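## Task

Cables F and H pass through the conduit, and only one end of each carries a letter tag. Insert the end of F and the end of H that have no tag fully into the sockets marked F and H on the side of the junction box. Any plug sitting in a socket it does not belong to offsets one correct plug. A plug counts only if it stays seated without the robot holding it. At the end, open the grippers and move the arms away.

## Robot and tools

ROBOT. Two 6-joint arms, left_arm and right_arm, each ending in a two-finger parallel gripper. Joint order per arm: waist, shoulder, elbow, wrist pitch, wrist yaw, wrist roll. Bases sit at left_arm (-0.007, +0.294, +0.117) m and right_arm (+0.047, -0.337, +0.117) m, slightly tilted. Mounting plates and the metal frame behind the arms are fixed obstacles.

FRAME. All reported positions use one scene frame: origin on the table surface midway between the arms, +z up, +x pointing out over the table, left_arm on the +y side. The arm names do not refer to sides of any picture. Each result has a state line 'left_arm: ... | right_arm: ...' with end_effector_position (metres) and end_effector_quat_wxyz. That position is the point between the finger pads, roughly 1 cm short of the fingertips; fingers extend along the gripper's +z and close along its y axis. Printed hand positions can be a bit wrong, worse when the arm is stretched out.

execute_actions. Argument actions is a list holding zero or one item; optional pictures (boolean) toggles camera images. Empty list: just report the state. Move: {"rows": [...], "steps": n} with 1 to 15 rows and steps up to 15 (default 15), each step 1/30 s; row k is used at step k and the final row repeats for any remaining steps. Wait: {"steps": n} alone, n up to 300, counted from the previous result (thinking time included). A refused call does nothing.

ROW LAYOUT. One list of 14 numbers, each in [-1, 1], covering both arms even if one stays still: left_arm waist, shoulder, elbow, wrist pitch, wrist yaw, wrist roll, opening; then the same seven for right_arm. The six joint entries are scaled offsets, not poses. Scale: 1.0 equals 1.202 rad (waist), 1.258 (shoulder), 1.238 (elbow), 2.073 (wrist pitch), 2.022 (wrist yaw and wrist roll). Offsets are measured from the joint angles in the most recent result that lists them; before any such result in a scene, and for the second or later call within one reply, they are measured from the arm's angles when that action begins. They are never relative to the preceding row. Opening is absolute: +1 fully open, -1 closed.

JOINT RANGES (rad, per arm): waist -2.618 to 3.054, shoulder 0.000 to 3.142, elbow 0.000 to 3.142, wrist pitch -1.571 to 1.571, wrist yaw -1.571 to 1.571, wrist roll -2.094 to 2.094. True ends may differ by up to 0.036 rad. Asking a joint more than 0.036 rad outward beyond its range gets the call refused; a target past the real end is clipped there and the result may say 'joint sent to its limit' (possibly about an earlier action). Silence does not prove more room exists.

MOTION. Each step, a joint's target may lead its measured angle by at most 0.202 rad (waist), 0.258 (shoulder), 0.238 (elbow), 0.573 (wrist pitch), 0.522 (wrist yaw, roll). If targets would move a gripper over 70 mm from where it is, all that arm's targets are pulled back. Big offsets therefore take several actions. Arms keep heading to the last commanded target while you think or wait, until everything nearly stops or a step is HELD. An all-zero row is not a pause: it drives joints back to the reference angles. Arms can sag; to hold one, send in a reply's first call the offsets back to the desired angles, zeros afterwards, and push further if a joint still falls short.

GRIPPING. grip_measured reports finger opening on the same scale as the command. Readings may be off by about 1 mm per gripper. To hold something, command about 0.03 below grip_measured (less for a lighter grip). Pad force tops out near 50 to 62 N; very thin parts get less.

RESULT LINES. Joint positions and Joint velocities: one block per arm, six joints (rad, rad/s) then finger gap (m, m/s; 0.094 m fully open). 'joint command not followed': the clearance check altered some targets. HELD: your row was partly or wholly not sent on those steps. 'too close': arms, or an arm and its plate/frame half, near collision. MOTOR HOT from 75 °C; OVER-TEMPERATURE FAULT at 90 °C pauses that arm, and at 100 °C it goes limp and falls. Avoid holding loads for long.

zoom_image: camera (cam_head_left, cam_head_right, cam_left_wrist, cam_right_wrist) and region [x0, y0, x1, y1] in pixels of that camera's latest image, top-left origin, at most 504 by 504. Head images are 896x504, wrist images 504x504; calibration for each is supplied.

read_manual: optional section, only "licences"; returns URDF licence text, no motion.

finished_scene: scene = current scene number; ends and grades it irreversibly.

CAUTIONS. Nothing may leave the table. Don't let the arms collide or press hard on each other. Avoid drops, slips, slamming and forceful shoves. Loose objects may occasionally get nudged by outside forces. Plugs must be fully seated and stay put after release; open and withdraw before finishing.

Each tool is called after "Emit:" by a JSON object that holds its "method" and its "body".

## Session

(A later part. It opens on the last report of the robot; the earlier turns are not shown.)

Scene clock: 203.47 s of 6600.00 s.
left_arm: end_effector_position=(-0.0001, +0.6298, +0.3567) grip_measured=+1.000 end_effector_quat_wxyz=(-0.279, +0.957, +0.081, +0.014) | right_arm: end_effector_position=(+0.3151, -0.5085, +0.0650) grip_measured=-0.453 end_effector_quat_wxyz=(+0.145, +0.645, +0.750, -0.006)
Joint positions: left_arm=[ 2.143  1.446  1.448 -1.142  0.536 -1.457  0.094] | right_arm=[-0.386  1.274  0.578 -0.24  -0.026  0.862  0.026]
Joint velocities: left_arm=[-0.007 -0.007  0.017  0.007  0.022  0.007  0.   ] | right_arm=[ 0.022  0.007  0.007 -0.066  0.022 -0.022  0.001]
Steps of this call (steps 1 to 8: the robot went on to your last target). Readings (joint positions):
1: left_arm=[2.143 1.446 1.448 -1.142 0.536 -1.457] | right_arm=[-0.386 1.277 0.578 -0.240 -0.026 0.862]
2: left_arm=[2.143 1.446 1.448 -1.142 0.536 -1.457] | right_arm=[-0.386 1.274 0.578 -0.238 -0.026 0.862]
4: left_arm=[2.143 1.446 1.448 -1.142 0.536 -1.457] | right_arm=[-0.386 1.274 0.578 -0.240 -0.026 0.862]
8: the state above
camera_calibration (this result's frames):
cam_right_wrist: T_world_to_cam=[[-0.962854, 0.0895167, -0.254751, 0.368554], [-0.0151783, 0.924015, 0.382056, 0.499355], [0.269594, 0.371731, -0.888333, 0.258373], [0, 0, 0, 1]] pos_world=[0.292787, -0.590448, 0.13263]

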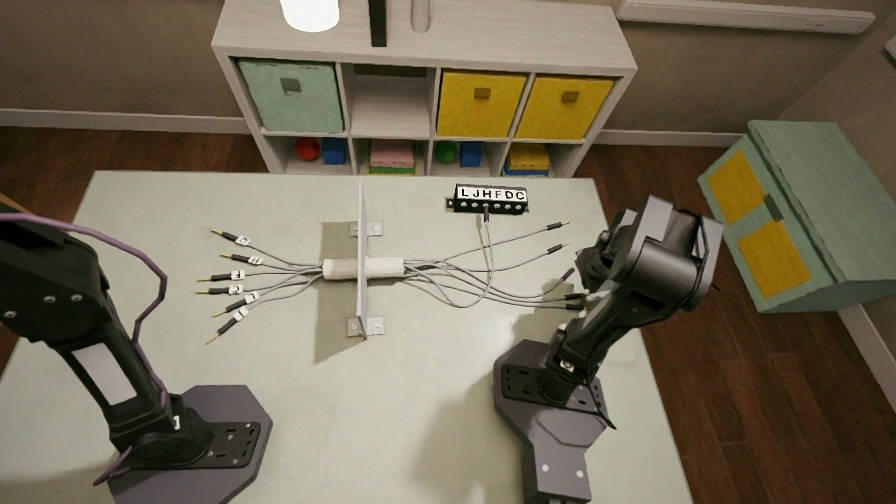

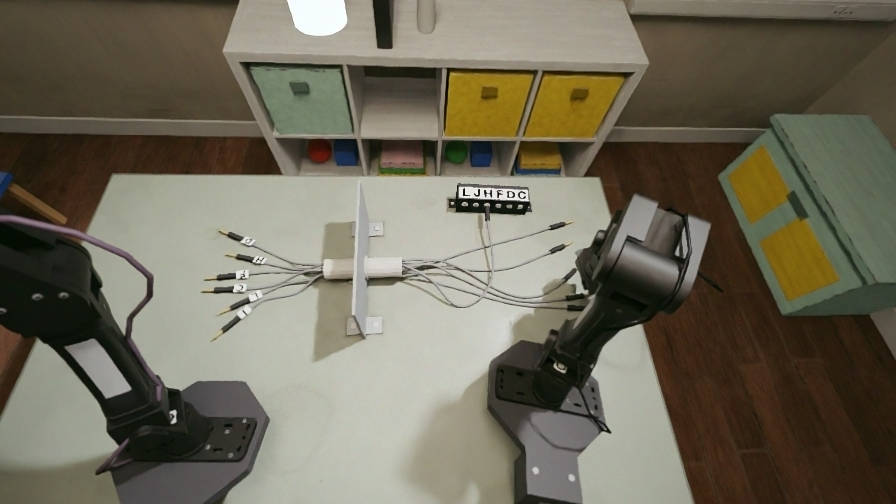

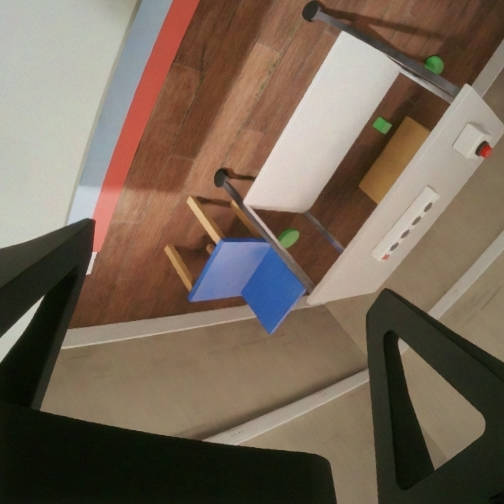

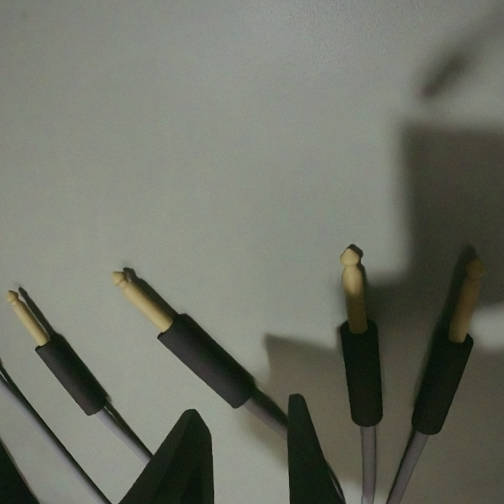

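Emit:
{"method": "execute_actions", "body": {"actions": [{"rows":[[0,0,0,0,0,0,1,0.03,0.03,0.1,-0.02,0,-0.05,-0.4],[0,0,0,0,0,0,1,0.06,0.08,0.17,-0.03,0,-0.1,-0.4],[0,0,0,0,0,0,1,0.09,0.14,0.24,-0.05,0,-0.14,-0.4],[0,0,0,0,0,0,1,0.12,0.19,0.31,-0.06,0,-0.18,-0.4],[0,0,0,0,0,0,1,0.15,0.24,0.37,-0.08,0,-0.21,-0.4],[0,0,0,0,0,0,1,0.18,0.28,0.42,-0.092,0,-0.228,-0.4],[0,0,0,0,0,0,1,0.18,0.30,0.42,-0.092,0,-0.228,-0.4],[0,0,0,0,0,0,1,0.18,0.32,0.42,-0.092,0,-0.228,-0.4]],"steps":15}], "pictures": false}}

Emit:
{"method": "execute_actions", "body": {"actions": [{"steps":12}]}}

Scene clock: 206.40 s of 6600.00 s.
left_arm: end_effector_position=(-0.0001, +0.6298, +0.3567) grip_measured=+1.000 end_effector_quat_wxyz=(-0.279, +0.957, +0.081, +0.014) | right_arm: end_effector_position=(+0.4465, -0.4829, +0.0516) grip_measured=-0.403 end_effector_quat_wxyz=(+0.112, +0.387, +0.915, +0.019)
Joint positions: left_arm=[ 2.143  1.446  1.448 -1.142  0.536 -1.457  0.094] | right_arm=[-0.163  1.676  1.086 -0.4   -0.032  0.439  0.028]
Joint velocities: left_arm=[-0.007 -0.002 -0.012 -0.022  0.037 -0.051  0.   ] | right_arm=[-0.007 -0.002 -0.002 -0.212  0.022 -0.168 -0.001]
Steps of this call (steps 1 to 30: the robot went on to your last target; steps 31 to 73: nothing new was sent; steps 74 to 88: all 15 steps of this action). Readings (joint positions):
74: left_arm=[2.143 1.446 1.448 -1.142 0.536 -1.457] | right_arm=[-0.383 1.277 0.590 -0.255 -0.025 0.850]
75: left_arm=[2.143 1.446 1.448 -1.142 0.536 -1.457] | right_arm=[-0.373 1.296 0.624 -0.285 -0.023 0.821]
77: left_arm=[2.143 1.446 1.448 -1.142 0.536 -1.457] | right_arm=[-0.324 1.387 0.755 -0.331 -0.020 0.731]
81: left_arm=[2.143 1.446 1.448 -1.142 0.536 -1.457] | right_arm=[-0.197 1.612 1.043 -0.351 -0.024 0.547]
88: the state above

Scene clock: 206.80 s of 6600.00 s.
left_arm: end_effector_position=(-0.0001, +0.6298, +0.3567) grip_measured=+1.000 end_effector_quat_wxyz=(-0.279, +0.957, +0.081, +0.014) | right_arm: end_effector_position=(+0.4424, -0.4814, +0.0506) grip_measured=-0.403 end_effector_quat_wxyz=(+0.103, +0.376, +0.921, +0.017)
Joint positions: left_arm=[ 2.143  1.446  1.448 -1.142  0.536 -1.457  0.094] | right_arm=[-0.163  1.676  1.086 -0.418 -0.032  0.413  0.028]
Joint velocities: left_arm=[-0.007 -0.002 -0.012 -0.007 -0.037 -0.051  0.   ] | right_arm=[-0.002 -0.017 -0.002 -0.007 -0.037 -0.007 -0.   ]
Steps of this call (steps 1 to 12: the robot went on to your last target). Readings (joint positions):
1: left_arm=[2.143 1.446 1.448 -1.142 0.536 -1.457] | right_arm=[-0.163 1.676 1.086 -0.404 -0.032 0.433]
2: left_arm=[2.143 1.446 1.448 -1.142 0.536 -1.457] | right_arm=[-0.163 1.676 1.086 -0.407 -0.032 0.428]
4: left_arm=[2.143 1.446 1.448 -1.142 0.536 -1.457] | right_arm=[-0.163 1.676 1.086 -0.412 -0.032 0.422]
8: left_arm=[2.143 1.446 1.448 -1.142 0.536 -1.457] | right_arm=[-0.163 1.676 1.086 -0.416 -0.032 0.415]
12: the state above
camera_calibration (this result's frames):
cam_right_wrist: T_world_to_cam=[[-0.842918, -0.508777, -0.17503, 0.140013], [-0.531544, 0.737037, 0.417417, 0.618354], [-0.0833685, 0.444884, -0.891699, 0.392758], [0, 0, 0, 1]] pos_world=[0.479445, -0.559247, 0.116617]

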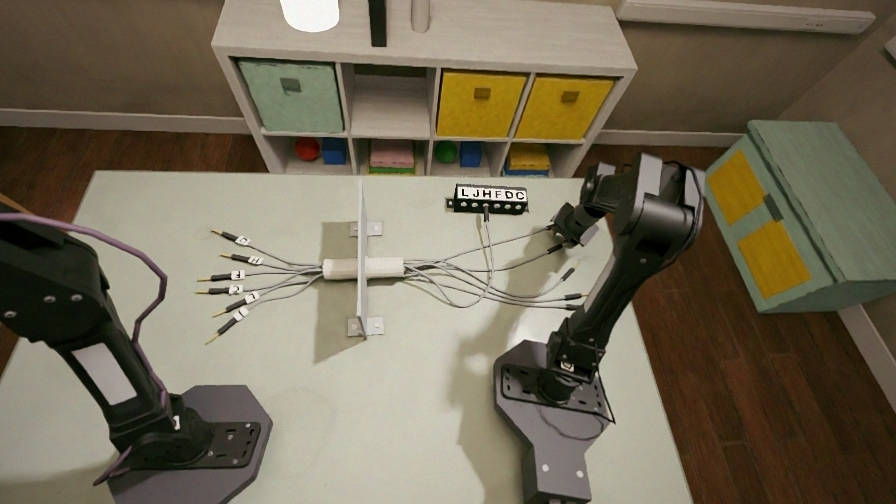

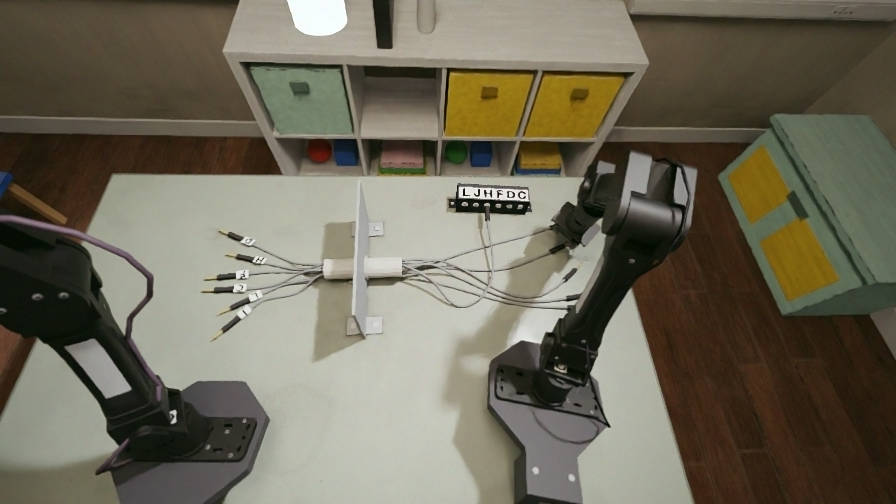

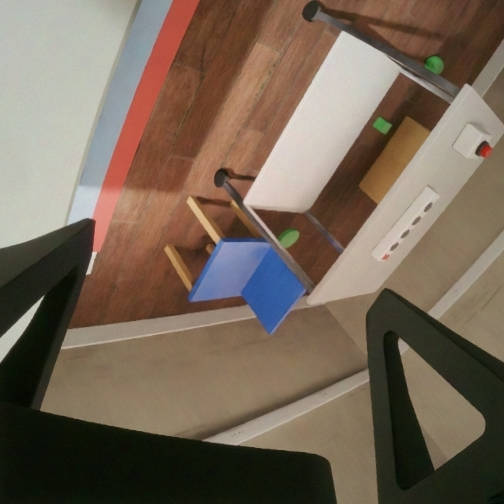

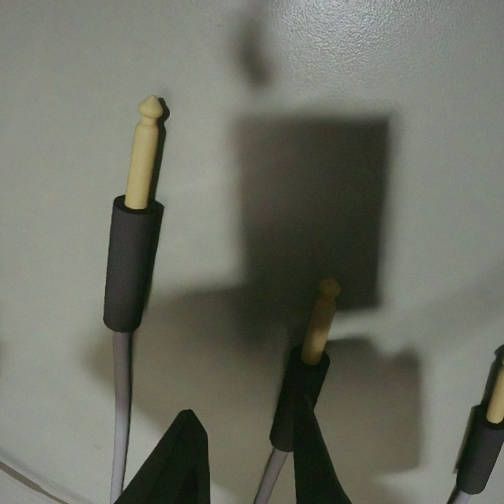

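Emit:
{"method": "execute_actions", "body": {"actions": [{"rows":[[0,0,0,0,0,0,1,-0.03,0.01,-0.02,0.02,0,0.04,-0.4],[0,0,0,0,0,0,1,-0.031,0.018,-0.045,0.04,0,0.07,-0.4]],"steps":15}]}}

Scene clock: 208.57 s of 6600.00 s.
left_arm: end_effector_position=(-0.0001, +0.6298, +0.3567) grip_measured=+1.000 end_effector_quat_wxyz=(-0.279, +0.957, +0.081, +0.014) | right_arm: end_effector_position=(+0.4334, -0.4899, +0.0371) grip_measured=-0.403 end_effector_quat_wxyz=(+0.104, +0.445, +0.889, +0.019)
Joint positions: left_arm=[ 2.143  1.446  1.448 -1.142  0.536 -1.457  0.094] | right_arm=[-0.191  1.694  1.043 -0.354 -0.033  0.541  0.028]
Joint velocities: left_arm=[-0.002 -0.017 -0.022 -0.037  0.037  0.007  0.   ] | right_arm=[ 0.007 -0.007 -0.002  0.051 -0.066  0.022 -0.001]
Steps of this call (steps 1 to 30: the robot went on to your last target; steps 31 to 38: nothing new was sent; steps 39 to 53: all 15 steps of this action). Readings (joint positions):
39: left_arm=[2.143 1.446 1.448 -1.142 0.536 -1.457] | right_arm=[-0.165 1.676 1.085 -0.416 -0.033 0.421]
40: left_arm=[2.143 1.446 1.448 -1.142 0.536 -1.457] | right_arm=[-0.169 1.676 1.079 -0.402 -0.033 0.442]
42: left_arm=[2.143 1.446 1.448 -1.142 0.536 -1.457] | right_arm=[-0.181 1.678 1.061 -0.377 -0.033 0.479]
46: left_arm=[2.143 1.446 1.448 -1.142 0.536 -1.457] | right_arm=[-0.191 1.692 1.044 -0.366 -0.033 0.519]
53: the state above
camera_calibration (this result's frames):
cam_right_wrist: T_world_to_cam=[[-0.908235, -0.373707, -0.188284, 0.220635], [-0.418363, 0.801278, 0.427697, 0.607502], [-0.00896541, 0.467221, -0.884095, 0.362165], [0, 0, 0, 1]] pos_world=[0.457792, -0.573536, 0.101904]

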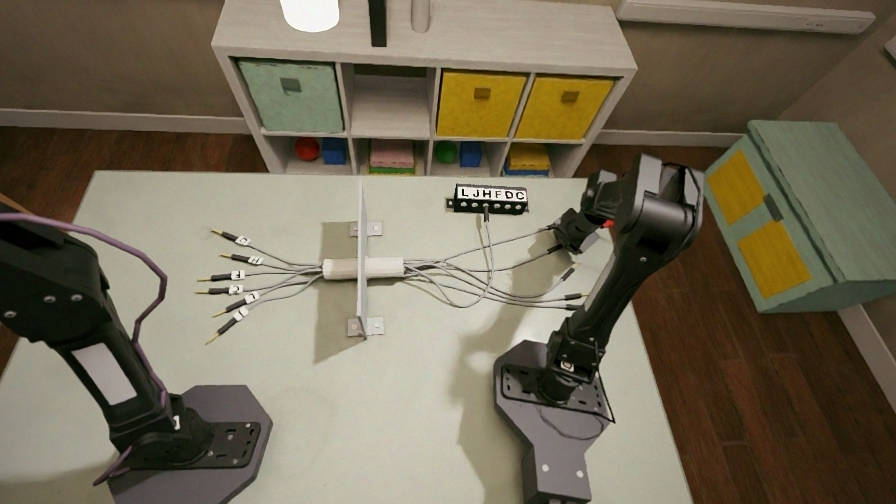

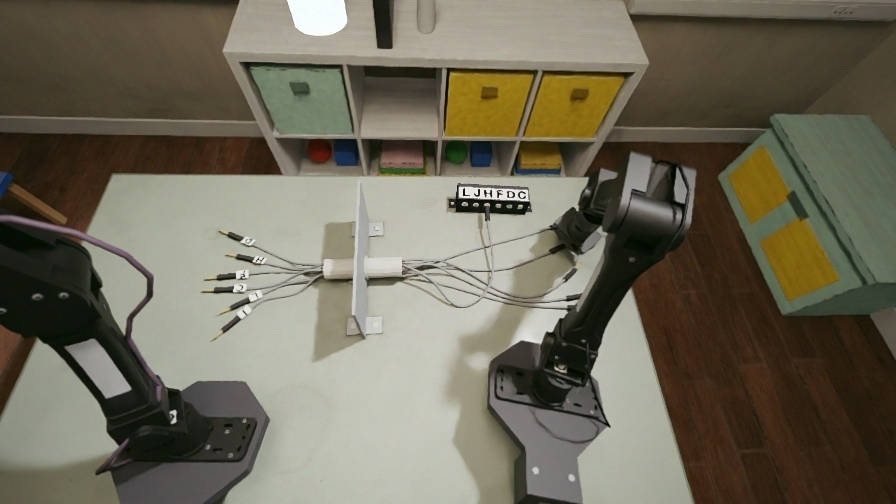

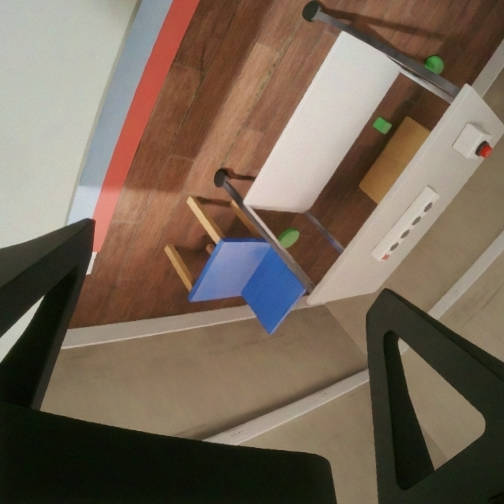

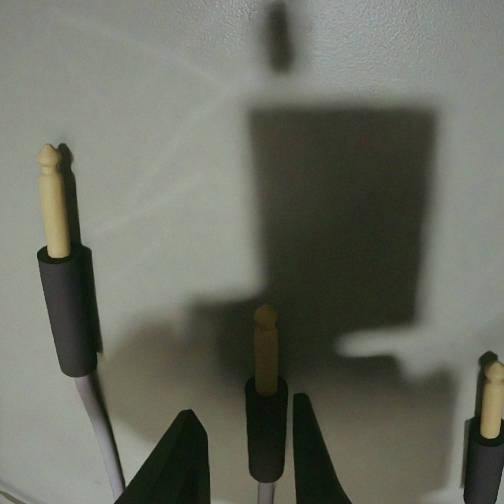

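Emit:
{"method": "execute_actions", "body": {"actions": [{"rows":[[0,0,0,0,0,0,1,0,0.015,-0.015,0.015,0,0,-0.4],[0,0,0,0,0,0,1,0,0.03,-0.028,0.033,0,0,-0.4]],"steps":15}]}}

Scene clock: 209.80 s of 6600.00 s.
left_arm: end_effector_position=(-0.0001, +0.6298, +0.3567) grip_measured=+1.000 end_effector_quat_wxyz=(-0.279, +0.957, +0.081, +0.014) | right_arm: end_effector_position=(+0.4306, -0.4889, +0.0230) grip_measured=-0.403 end_effector_quat_wxyz=(+0.102, +0.447, +0.888, +0.019)
Joint positions: left_arm=[ 2.143  1.446  1.448 -1.142  0.536 -1.457  0.094] | right_arm=[-0.191  1.728  1.022 -0.302 -0.033  0.546  0.028]
Joint velocities: left_arm=[-0.012 -0.002  0.012  0.037 -0.022 -0.11   0.   ] | right_arm=[ 0.012 -0.017 -0.012  0.022  0.066 -0.051 -0.   ]
Steps of this call (steps 1 to 15: the robot went on to your last target; steps 16 to 22: nothing new was sent; steps 23 to 37: all 15 steps of this action). Readings (joint positions):
23: left_arm=[2.143 1.446 1.448 -1.142 0.536 -1.457] | right_arm=[-0.191 1.694 1.043 -0.348 -0.033 0.546]
24: left_arm=[2.143 1.446 1.448 -1.142 0.536 -1.457] | right_arm=[-0.191 1.696 1.040 -0.341 -0.033 0.546]
26: left_arm=[2.143 1.446 1.448 -1.142 0.536 -1.457] | right_arm=[-0.191 1.706 1.035 -0.320 -0.033 0.546]
30: left_arm=[2.143 1.446 1.448 -1.142 0.536 -1.457] | right_arm=[-0.191 1.726 1.024 -0.310 -0.033 0.546]
37: the state above
camera_calibration (this result's frames):
cam_right_wrist: T_world_to_cam=[[-0.910725, -0.368474, -0.186567, 0.219421], [-0.412915, 0.802446, 0.430792, 0.60976], [-0.00902596, 0.469369, -0.882956, 0.350273], [0, 0, 0, 1]] pos_world=[0.454773, -0.572855, 0.087533]

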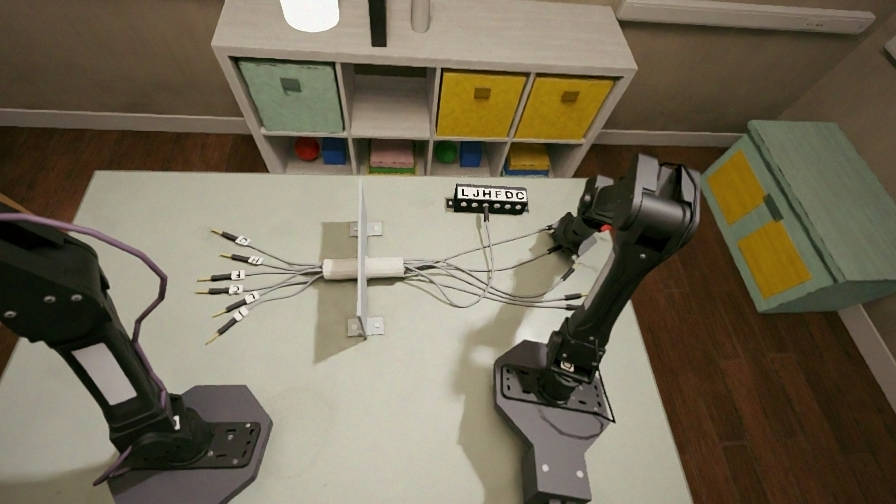

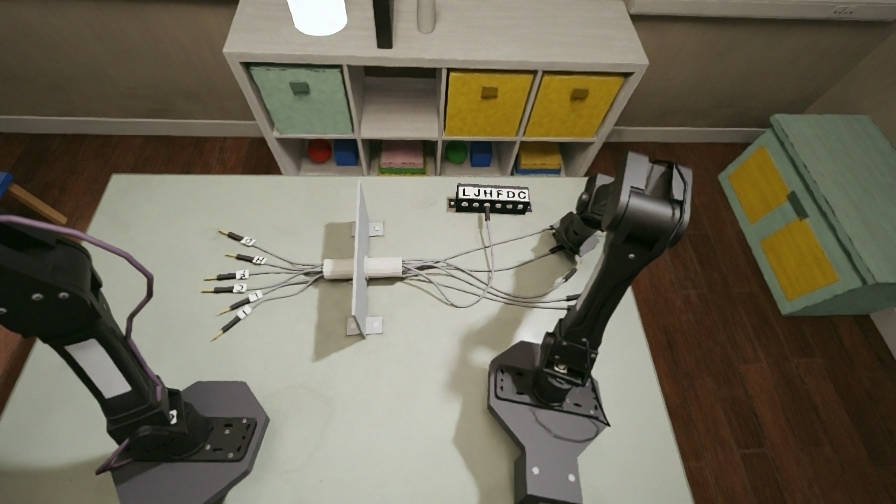

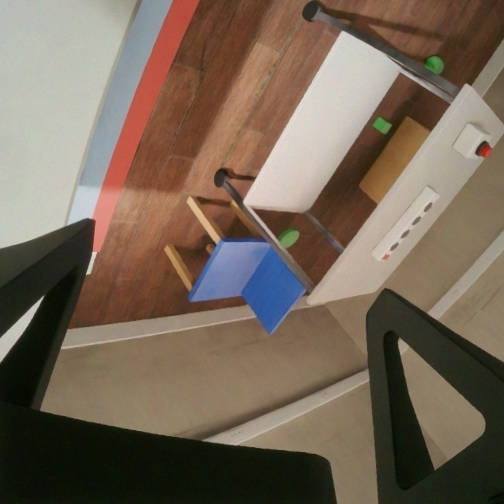

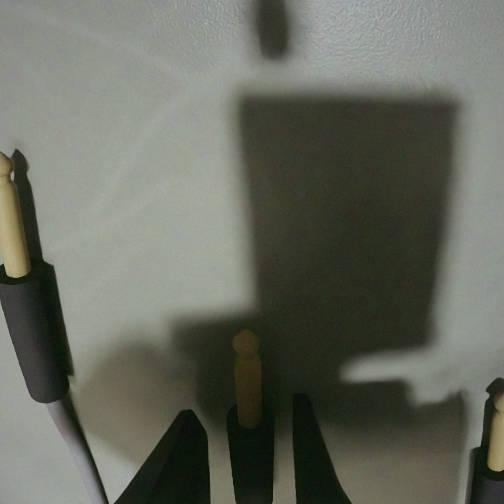

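Good, centred.

Emit:
{"method": "execute_actions", "body": {"actions": [{"rows":[[0,0,0,0,0,0,1,0,0.014,0,0.005,0,0,-0.4],[0,0,0,0,0,0,1,0,0.014,0,0.005,0,0,-0.4],[0,0,0,0,0,0,1,0,0.014,0,0.005,0,0,-0.4],[0,0,0,0,0,0,1,0,0.014,0,0.005,0,0,-0.8],[0,0,0,0,0,0,1,0,0.014,0,0.005,0,0,-0.8],[0,0,0,0,0,0,1,0,0.014,0,0.005,0,0,-0.8],[0,0,0,0,0,0,1,0,0.014,0,0.005,0,0,-0.8],[0,0,0,0,0,0,1,0,0.014,0,0.005,0,0,-0.8],[0,0,0,0,0,0,1,0,-0.07,0,0,0,0,-0.8],[0,0,0,0,0,0,1,0,-0.07,0,0,0,0,-0.8],[0,0,0,0,0,0,1,-0.03,-0.07,0,0,0,0,-0.8],[0,0,0,0,0,0,1,-0.06,-0.07,0,0,0,0,-0.8],[0,0,0,0,0,0,1,-0.09,-0.07,0,0,0,0,-0.8]],"steps":15}], "pictures": false}}

Emit:
{"method": "execute_actions", "body": {"actions": [{"steps":8}]}}

Emit:
{"method": "zoom_image", "body": {"camera": "cam_head_left", "region": [160,200,420,370]}}

Scene clock: 211.70 s of 6600.00 s.
left_arm: end_effector_position=(-0.0001, +0.6298, +0.3567) grip_measured=+1.000 end_effector_quat_wxyz=(-0.279, +0.957, +0.081, +0.014) | right_arm: end_effector_position=(+0.4303, -0.5161, +0.0448) grip_measured=-0.769 end_effector_quat_wxyz=(+0.132, +0.470, +0.873, +0.012)
Joint positions: left_arm=[ 2.143  1.446  1.448 -1.142  0.536 -1.457  0.094] | right_arm=[-0.257  1.667  1.022 -0.306 -0.046  0.546  0.011]
Joint velocities: left_arm=[ 0.002  0.012  0.002 -0.037 -0.022 -0.022  0.   ] | right_arm=[-0.647 -0.1   -0.017 -0.11  -0.051 -0.037  0.001]
Steps of this call (steps 1 to 15: the robot went on to your last target; steps 16 to 42: nothing new was sent; steps 43 to 57: all 15 steps of this action). Readings (joint positions):
43: left_arm=[2.143 1.446 1.448 -1.142 0.536 -1.457] | right_arm=[-0.191 1.728 1.022 -0.300 -0.033 0.546]
44: left_arm=[2.143 1.446 1.448 -1.142 0.536 -1.457] | right_arm=[-0.191 1.728 1.022 -0.300 -0.033 0.546]
46: left_arm=[2.143 1.446 1.448 -1.142 0.536 -1.457] | right_arm=[-0.191 1.728 1.022 -0.300 -0.033 0.546]
50: left_arm=[2.143 1.446 1.448 -1.142 0.536 -1.457] | right_arm=[-0.191 1.728 1.022 -0.300 -0.033 0.546]
57: the state above

Scene clock: 211.97 s of 6600.00 s.
left_arm: end_effector_position=(-0.0001, +0.6298, +0.3567) grip_measured=+1.000 end_effector_quat_wxyz=(-0.279, +0.957, +0.081, +0.014) | right_arm: end_effector_position=(+0.4222, -0.5332, +0.0461) grip_measured=-0.769 end_effector_quat_wxyz=(+0.134, +0.487, +0.863, -0.002)
Joint positions: left_arm=[ 2.143  1.446  1.448 -1.142  0.536 -1.457  0.094] | right_arm=[-0.298  1.665  1.022 -0.306 -0.038  0.546  0.011]
Joint velocities: left_arm=[-0.002  0.002 -0.012 -0.007 -0.007 -0.022  0.   ] | right_arm=[ 0.012 -0.022  0.002  0.037 -0.066 -0.007  0.001]
Steps of this call (steps 1 to 8: the robot went on to your last target). Readings (joint positions):
1: left_arm=[2.143 1.446 1.448 -1.142 0.536 -1.457] | right_arm=[-0.276 1.665 1.022 -0.306 -0.044 0.546]
2: left_arm=[2.143 1.446 1.448 -1.142 0.536 -1.457] | right_arm=[-0.289 1.665 1.022 -0.306 -0.041 0.546]
4: left_arm=[2.143 1.446 1.448 -1.142 0.536 -1.457] | right_arm=[-0.298 1.665 1.022 -0.306 -0.038 0.546]
8: the state above
camera_calibration (this result's frames):
cam_right_wrist: T_world_to_cam=[[-0.934754, -0.289027, -0.206637, 0.253236], [-0.348007, 0.862006, 0.368561, 0.639121], [0.0715976, 0.416425, -0.906347, 0.33021], [0, 0, 0, 1]] pos_world=[0.43549, -0.615241, 0.116058]

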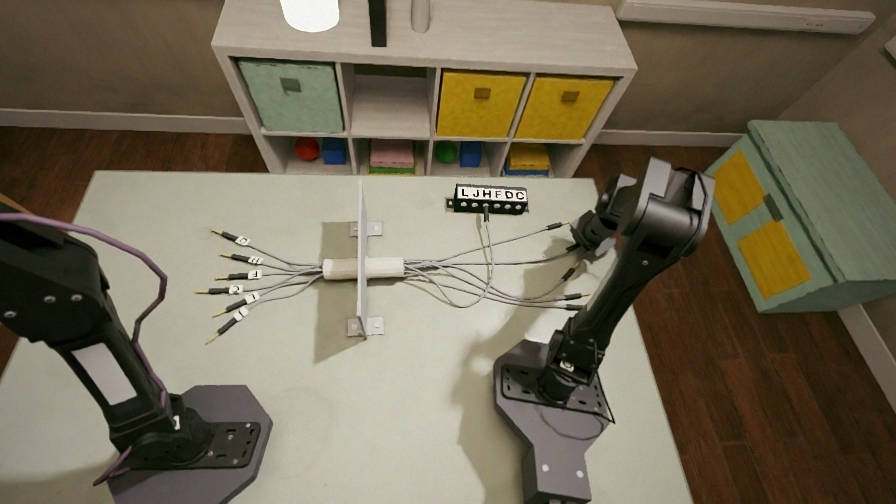

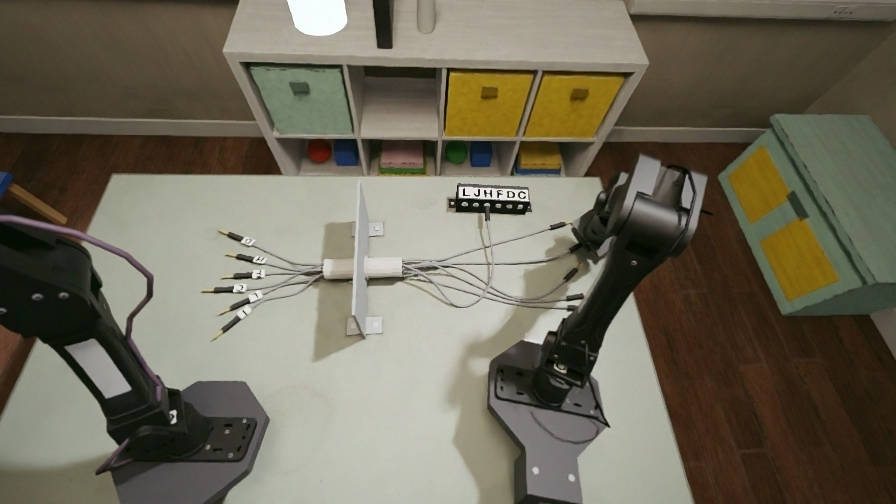

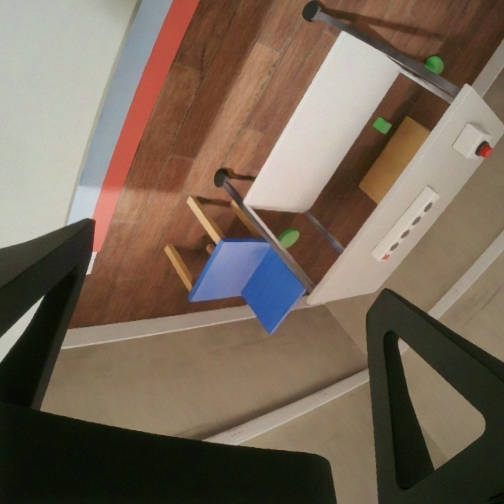

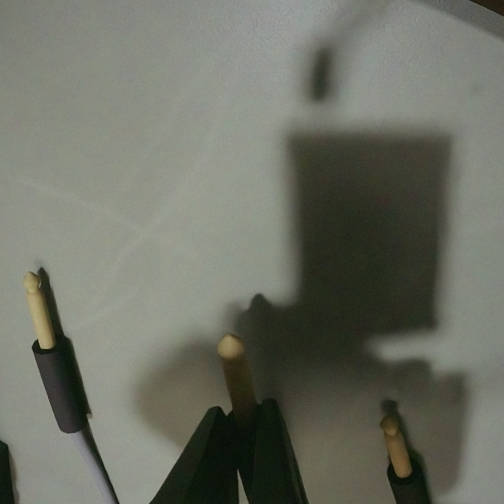

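Region (160, 200, 420, 370) of cam_head_left's 896x504 image, scaled by 1.938, with more detail than that image has; it fills the top 330 rows of this view, and the rest is white.

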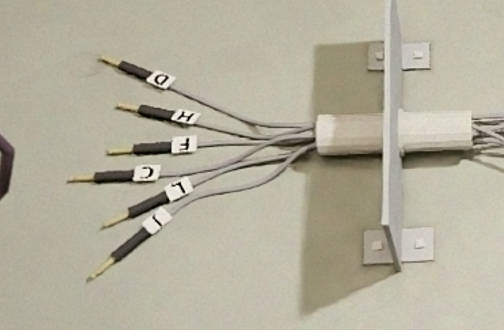

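Emit:
{"method": "execute_actions", "body": {"actions": [{"rows":[[0,0,0,0,0,0,1,0,0,0.04,-0.02,0,-0.03,-0.8],[0,0,0,0,0,0,1,0.03,0,0.07,-0.04,0,-0.06,-0.8],[0,0,0,0,0,0,1,0.07,0,0.09,-0.06,0,-0.09,-0.8],[0,0,0,0,0,0,1,0.11,0,0.11,-0.08,0,-0.12,-0.8],[0,0,0,0,0,0,1,0.15,0,0.123,-0.09,0,-0.15,-0.8],[0,0,0,0,0,0,1,0.19,0,0.123,-0.1,0,-0.18,-0.8],[0,0,0,0,0,0,1,0.23,0,0.123,-0.11,0,-0.21,-0.8],[0,0,0,0,0,0,1,0.27,0,0.123,-0.118,0,-0.24,-0.8],[0,0,0,0,0,0,1,0.31,0,0.123,-0.118,0,-0.27,-0.8],[0,0,0,0,0,0,1,0.35,0,0.123,-0.118,0,-0.30,-0.8],[0,0,0,0,0,0,1,0.39,0,0.123,-0.118,0,-0.33,-0.8],[0,0,0,0,0,0,1,0.43,0.01,0.123,-0.118,0,-0.35,-0.8],[0,0,0,0,0,0,1,0.462,0.02,0.123,-0.118,0,-0.369,-0.8]],"steps":15}], "pictures": false}}

Emit:
{"method": "execute_actions", "body": {"actions": [{"steps":20}]}}

Scene clock: 216.60 s of 6600.00 s.
left_arm: end_effector_position=(-0.0001, +0.6298, +0.3567) grip_measured=+1.000 end_effector_quat_wxyz=(-0.279, +0.957, +0.081, +0.014) | right_arm: end_effector_position=(+0.4771, -0.3128, +0.0771) grip_measured=-0.767 end_effector_quat_wxyz=(+0.112, -0.036, +0.989, +0.086)
Joint positions: left_arm=[ 2.143  1.446  1.448 -1.142  0.536 -1.457  0.094] | right_arm=[ 0.251  1.676  1.158 -0.501 -0.039 -0.059  0.011]
Joint velocities: left_arm=[-0.022  0.012 -0.007 -0.022  0.022  0.022  0.   ] | right_arm=[ 0.759  0.12  -0.007 -0.256 -0.154 -0.96  -0.   ]
Steps of this call (steps 1 to 30: the robot went on to your last target; steps 31 to 90: nothing new was sent; then 1.13 s passed at rest; steps 91 to 105: all 15 steps of this action). Readings (joint positions):
91: left_arm=[2.143 1.446 1.448 -1.142 0.536 -1.457] | right_arm=[-0.298 1.665 1.024 -0.311 -0.038 0.539]
92: left_arm=[2.143 1.446 1.448 -1.142 0.536 -1.457] | right_arm=[-0.296 1.666 1.033 -0.327 -0.038 0.522]
94: left_arm=[2.143 1.446 1.448 -1.142 0.536 -1.457] | right_arm=[-0.269 1.669 1.072 -0.377 -0.031 0.464]
98: left_arm=[2.143 1.446 1.448 -1.142 0.536 -1.457] | right_arm=[-0.093 1.670 1.150 -0.435 -0.022 0.286]
105: the state above

Scene clock: 217.27 s of 6600.00 s.
left_arm: end_effector_position=(-0.0001, +0.6298, +0.3567) grip_measured=+1.000 end_effector_quat_wxyz=(-0.279, +0.957, +0.081, +0.014) | right_arm: end_effector_position=(+0.4672, -0.3075, +0.0730) grip_measured=-0.767 end_effector_quat_wxyz=(+0.097, -0.108, +0.986, +0.082)
Joint positions: left_arm=[ 2.143  1.446  1.448 -1.142  0.536 -1.457  0.094] | right_arm=[ 0.264  1.685  1.158 -0.535 -0.037 -0.192  0.011]
Joint velocities: left_arm=[-0.012 -0.002  0.007 -0.022  0.037 -0.095  0.   ] | right_arm=[ 0.017  0.007 -0.007  0.007 -0.007  0.022  0.001]
Steps of this call (steps 1 to 20: the robot went on to your last target). Readings (joint positions):
1: left_arm=[2.143 1.446 1.448 -1.142 0.536 -1.457] | right_arm=[0.269 1.679 1.158 -0.508 -0.044 -0.087]
2: left_arm=[2.143 1.446 1.448 -1.142 0.536 -1.457] | right_arm=[0.276 1.682 1.158 -0.514 -0.047 -0.109]
4: left_arm=[2.143 1.446 1.448 -1.142 0.536 -1.457] | right_arm=[0.272 1.685 1.158 -0.524 -0.044 -0.140]
8: left_arm=[2.143 1.446 1.448 -1.142 0.536 -1.457] | right_arm=[0.264 1.685 1.158 -0.531 -0.038 -0.171]
20: the state above
camera_calibration (this result's frames):
cam_right_wrist: T_world_to_cam=[[-0.0273434, -0.976509, -0.213736, -0.268802], [-0.91786, -0.0601683, 0.392316, 0.431276], [-0.395961, 0.206907, -0.894653, 0.410514], [0, 0, 0, 1]] pos_world=[0.551048, -0.321477, 0.140619]

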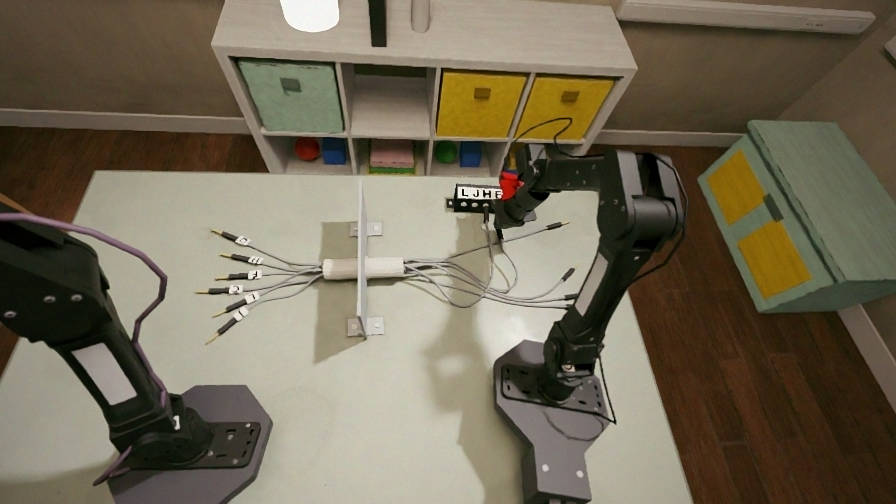

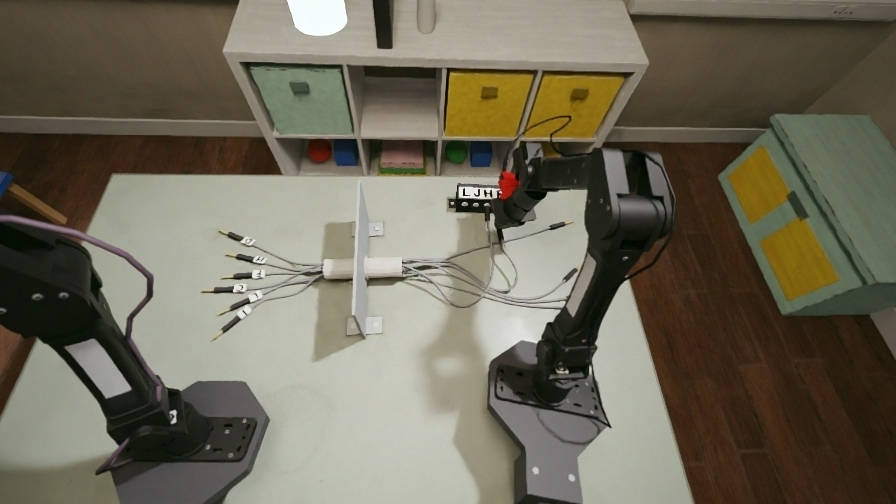

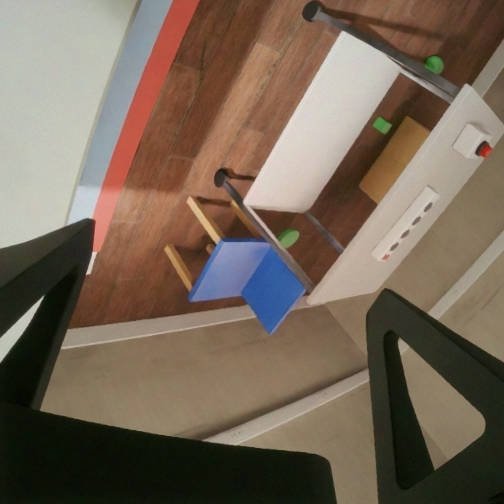

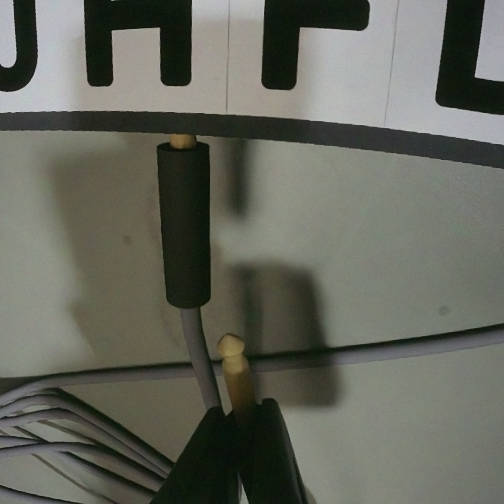

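Emit:
{"method": "execute_actions", "body": {"actions": [{"rows":[[0,0,0,0,0,0,1,-0.02,0,-0.03,0.04,0,0,-0.8],[0,0,0,0,0,0,1,-0.03,0,-0.06,0.08,0,0,-0.8],[0,0,0,0,0,0,1,-0.036,0,-0.09,0.12,0,0,-0.8],[0,0,0,0,0,0,1,-0.036,0,-0.12,0.15,0,0,-0.8],[0,0,0,0,0,0,1,-0.036,0,-0.145,0.18,0,0,-0.8],[0,0,0,0,0,0,1,-0.036,0,-0.17,0.19,0,0,-0.8]],"steps":15}], "pictures": false}}

Emit:
{"method": "execute_actions", "body": {"actions": [{"steps":15}]}}

Scene clock: 222.37 s of 6600.00 s.
left_arm: end_effector_position=(-0.0001, +0.6298, +0.3567) grip_measured=+1.000 end_effector_quat_wxyz=(-0.279, +0.957, +0.081, +0.014) | right_arm: end_effector_position=(+0.4685, -0.3209, +0.0395) grip_measured=-0.767 end_effector_quat_wxyz=(+0.166, -0.086, +0.980, +0.063)
Joint positions: left_arm=[ 2.143  1.446  1.448 -1.142  0.536 -1.457  0.094] | right_arm=[ 0.224  1.689  0.952 -0.18  -0.031 -0.193  0.011]
Joint velocities: left_arm=[-0.022 -0.007  0.007 -0.007 -0.007  0.051  0.   ] | right_arm=[-0.012 -0.007 -0.022  0.168  0.007  0.007 -0.001]
Steps of this call (steps 1 to 15: the robot went on to your last target; steps 16 to 90: nothing new was sent; then 1.60 s passed at rest; steps 91 to 105: all 15 steps of this action). Readings (joint positions):
91: left_arm=[2.143 1.446 1.448 -1.142 0.536 -1.457] | right_arm=[0.263 1.685 1.155 -0.527 -0.036 -0.193]
92: left_arm=[2.143 1.446 1.448 -1.142 0.536 -1.457] | right_arm=[0.259 1.685 1.143 -0.500 -0.036 -0.193]
94: left_arm=[2.143 1.446 1.448 -1.142 0.536 -1.457] | right_arm=[0.245 1.685 1.095 -0.409 -0.036 -0.193]
98: left_arm=[2.143 1.446 1.448 -1.142 0.536 -1.457] | right_arm=[0.224 1.686 0.975 -0.262 -0.031 -0.193]
105: the state above

Scene clock: 222.87 s of 6600.00 s.
left_arm: end_effector_position=(-0.0001, +0.6298, +0.3567) grip_measured=+1.000 end_effector_quat_wxyz=(-0.279, +0.957, +0.081, +0.014) | right_arm: end_effector_position=(+0.4744, -0.3211, +0.0415) grip_measured=-0.767 end_effector_quat_wxyz=(+0.179, -0.085, +0.978, +0.062)
Joint positions: left_arm=[ 2.143  1.446  1.448 -1.142  0.536 -1.457  0.094] | right_arm=[ 0.224  1.689  0.952 -0.156 -0.031 -0.193  0.011]
Joint velocities: left_arm=[ 0.007 -0.017 -0.002 -0.037 -0.037 -0.037  0.   ] | right_arm=[ 0.007 -0.027 -0.002 -0.007  0.037 -0.037  0.   ]
Steps of this call (steps 1 to 15: the robot went on to your last target). Readings (joint positions):
1: left_arm=[2.143 1.446 1.448 -1.142 0.536 -1.457] | right_arm=[0.224 1.689 0.952 -0.174 -0.031 -0.193]
2: left_arm=[2.143 1.446 1.448 -1.142 0.536 -1.457] | right_arm=[0.224 1.689 0.952 -0.169 -0.031 -0.193]
4: left_arm=[2.143 1.446 1.448 -1.142 0.536 -1.457] | right_arm=[0.224 1.689 0.952 -0.163 -0.031 -0.193]
8: left_arm=[2.143 1.446 1.448 -1.142 0.536 -1.457] | right_arm=[0.224 1.689 0.952 -0.158 -0.031 -0.193]
15: the state above
camera_calibration (this result's frames):
cam_right_wrist: T_world_to_cam=[[-0.0524205, -0.977446, -0.204575, -0.277395], [-0.971163, 0.0021866, 0.238405, 0.501024], [-0.232581, 0.211173, -0.949375, 0.314149], [0, 0, 0, 1]] pos_world=[0.5451, -0.338574, 0.122051]

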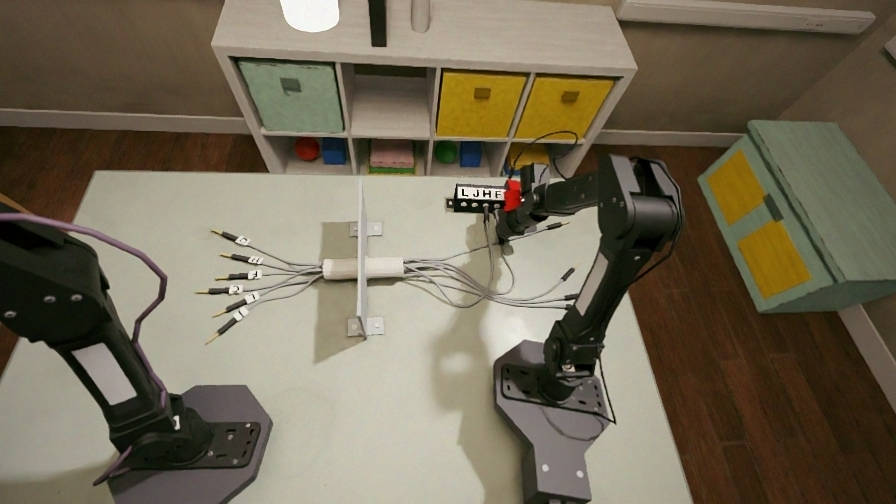

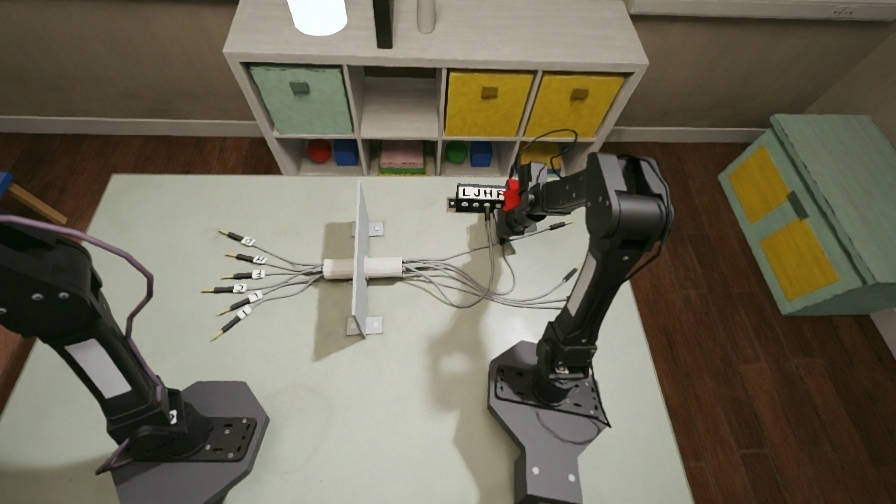

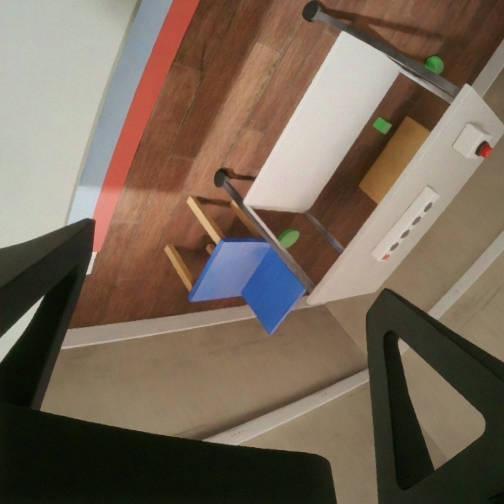

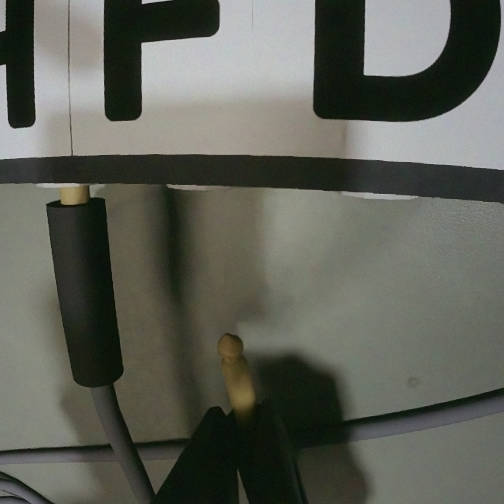

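Emit:
{"method": "execute_actions", "body": {"actions": [{"rows":[[0,0,0,0,0,0,1,0,0.015,-0.008,0.012,0,0,-0.8],[0,0,0,0,0,0,1,0,0.03,-0.014,0.025,0,0,-0.8],[0,0,0,0,0,0,1,0,0.044,-0.019,0.036,0,0,-0.8]],"steps":15}]}}

Scene clock: 225.07 s of 6600.00 s.
left_arm: end_effector_position=(-0.0001, +0.6298, +0.3567) grip_measured=+1.000 end_effector_quat_wxyz=(-0.279, +0.957, +0.081, +0.014) | right_arm: end_effector_position=(+0.4804, -0.3186, +0.0313) grip_measured=-0.767 end_effector_quat_wxyz=(+0.188, -0.085, +0.976, +0.064)
Joint positions: left_arm=[ 2.143  1.446  1.448 -1.142  0.536 -1.457  0.094] | right_arm=[ 0.224  1.731  0.952 -0.096 -0.038 -0.193  0.011]
Joint velocities: left_arm=[ 0.007 -0.002  0.007 -0.022 -0.022 -0.095  0.   ] | right_arm=[-0.002  0.022 -0.027 -0.051  0.022  0.022 -0.001]
Steps of this call (steps 1 to 15: the robot went on to your last target; steps 16 to 51: nothing new was sent; steps 52 to 66: all 15 steps of this action). Readings (joint positions):
52: left_arm=[2.143 1.446 1.448 -1.142 0.536 -1.457] | right_arm=[0.224 1.689 0.952 -0.155 -0.031 -0.193]
53: left_arm=[2.143 1.446 1.448 -1.142 0.536 -1.457] | right_arm=[0.224 1.691 0.952 -0.150 -0.031 -0.193]
55: left_arm=[2.143 1.446 1.448 -1.142 0.536 -1.457] | right_arm=[0.224 1.708 0.952 -0.126 -0.030 -0.193]
59: left_arm=[2.143 1.446 1.448 -1.142 0.536 -1.457] | right_arm=[0.224 1.731 0.952 -0.106 -0.034 -0.193]
66: the state above
camera_calibration (this result's frames):
cam_right_wrist: T_world_to_cam=[[-0.0487477, -0.976182, -0.211404, -0.277879], [-0.975315, 0.000883594, 0.220818, 0.511488], [-0.215372, 0.216949, -0.952128, 0.299017], [0, 0, 0, 1]] pos_world=[0.549715, -0.336584, 0.113012]

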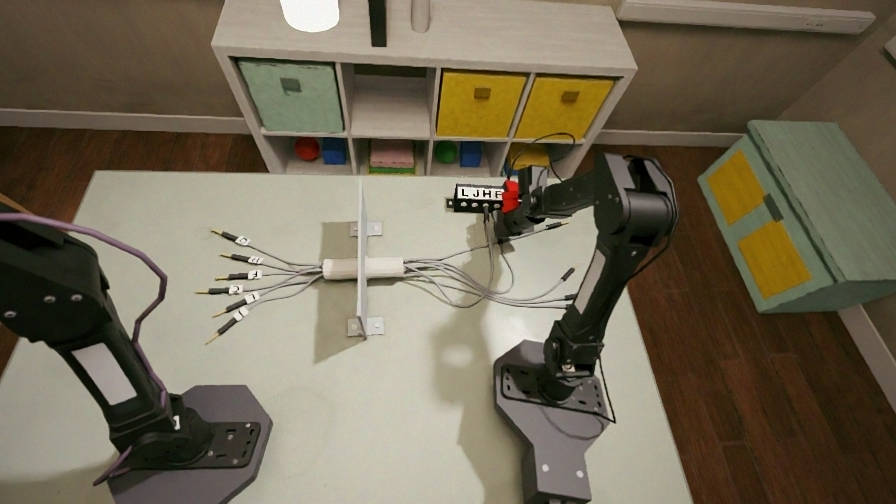

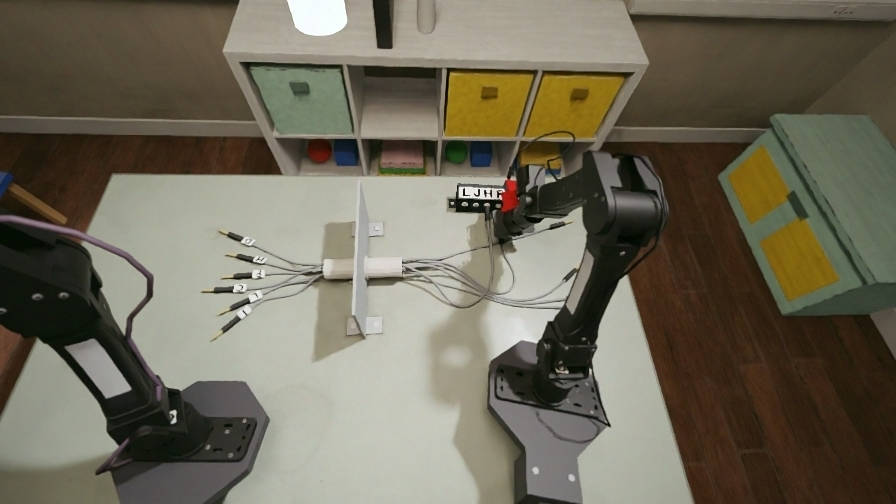

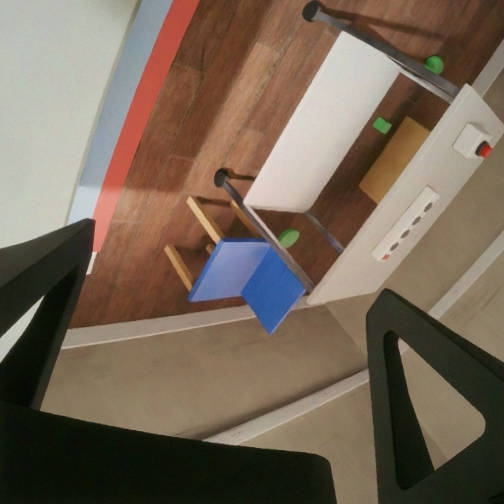

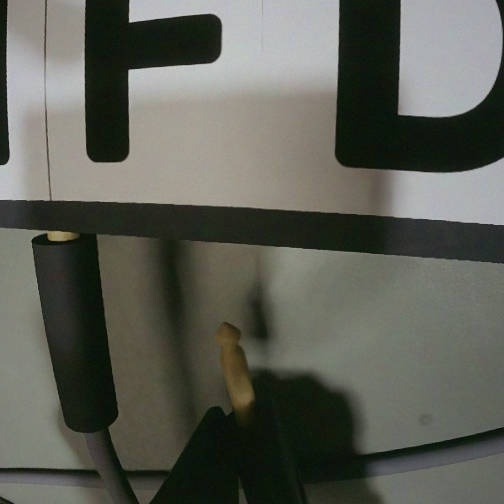

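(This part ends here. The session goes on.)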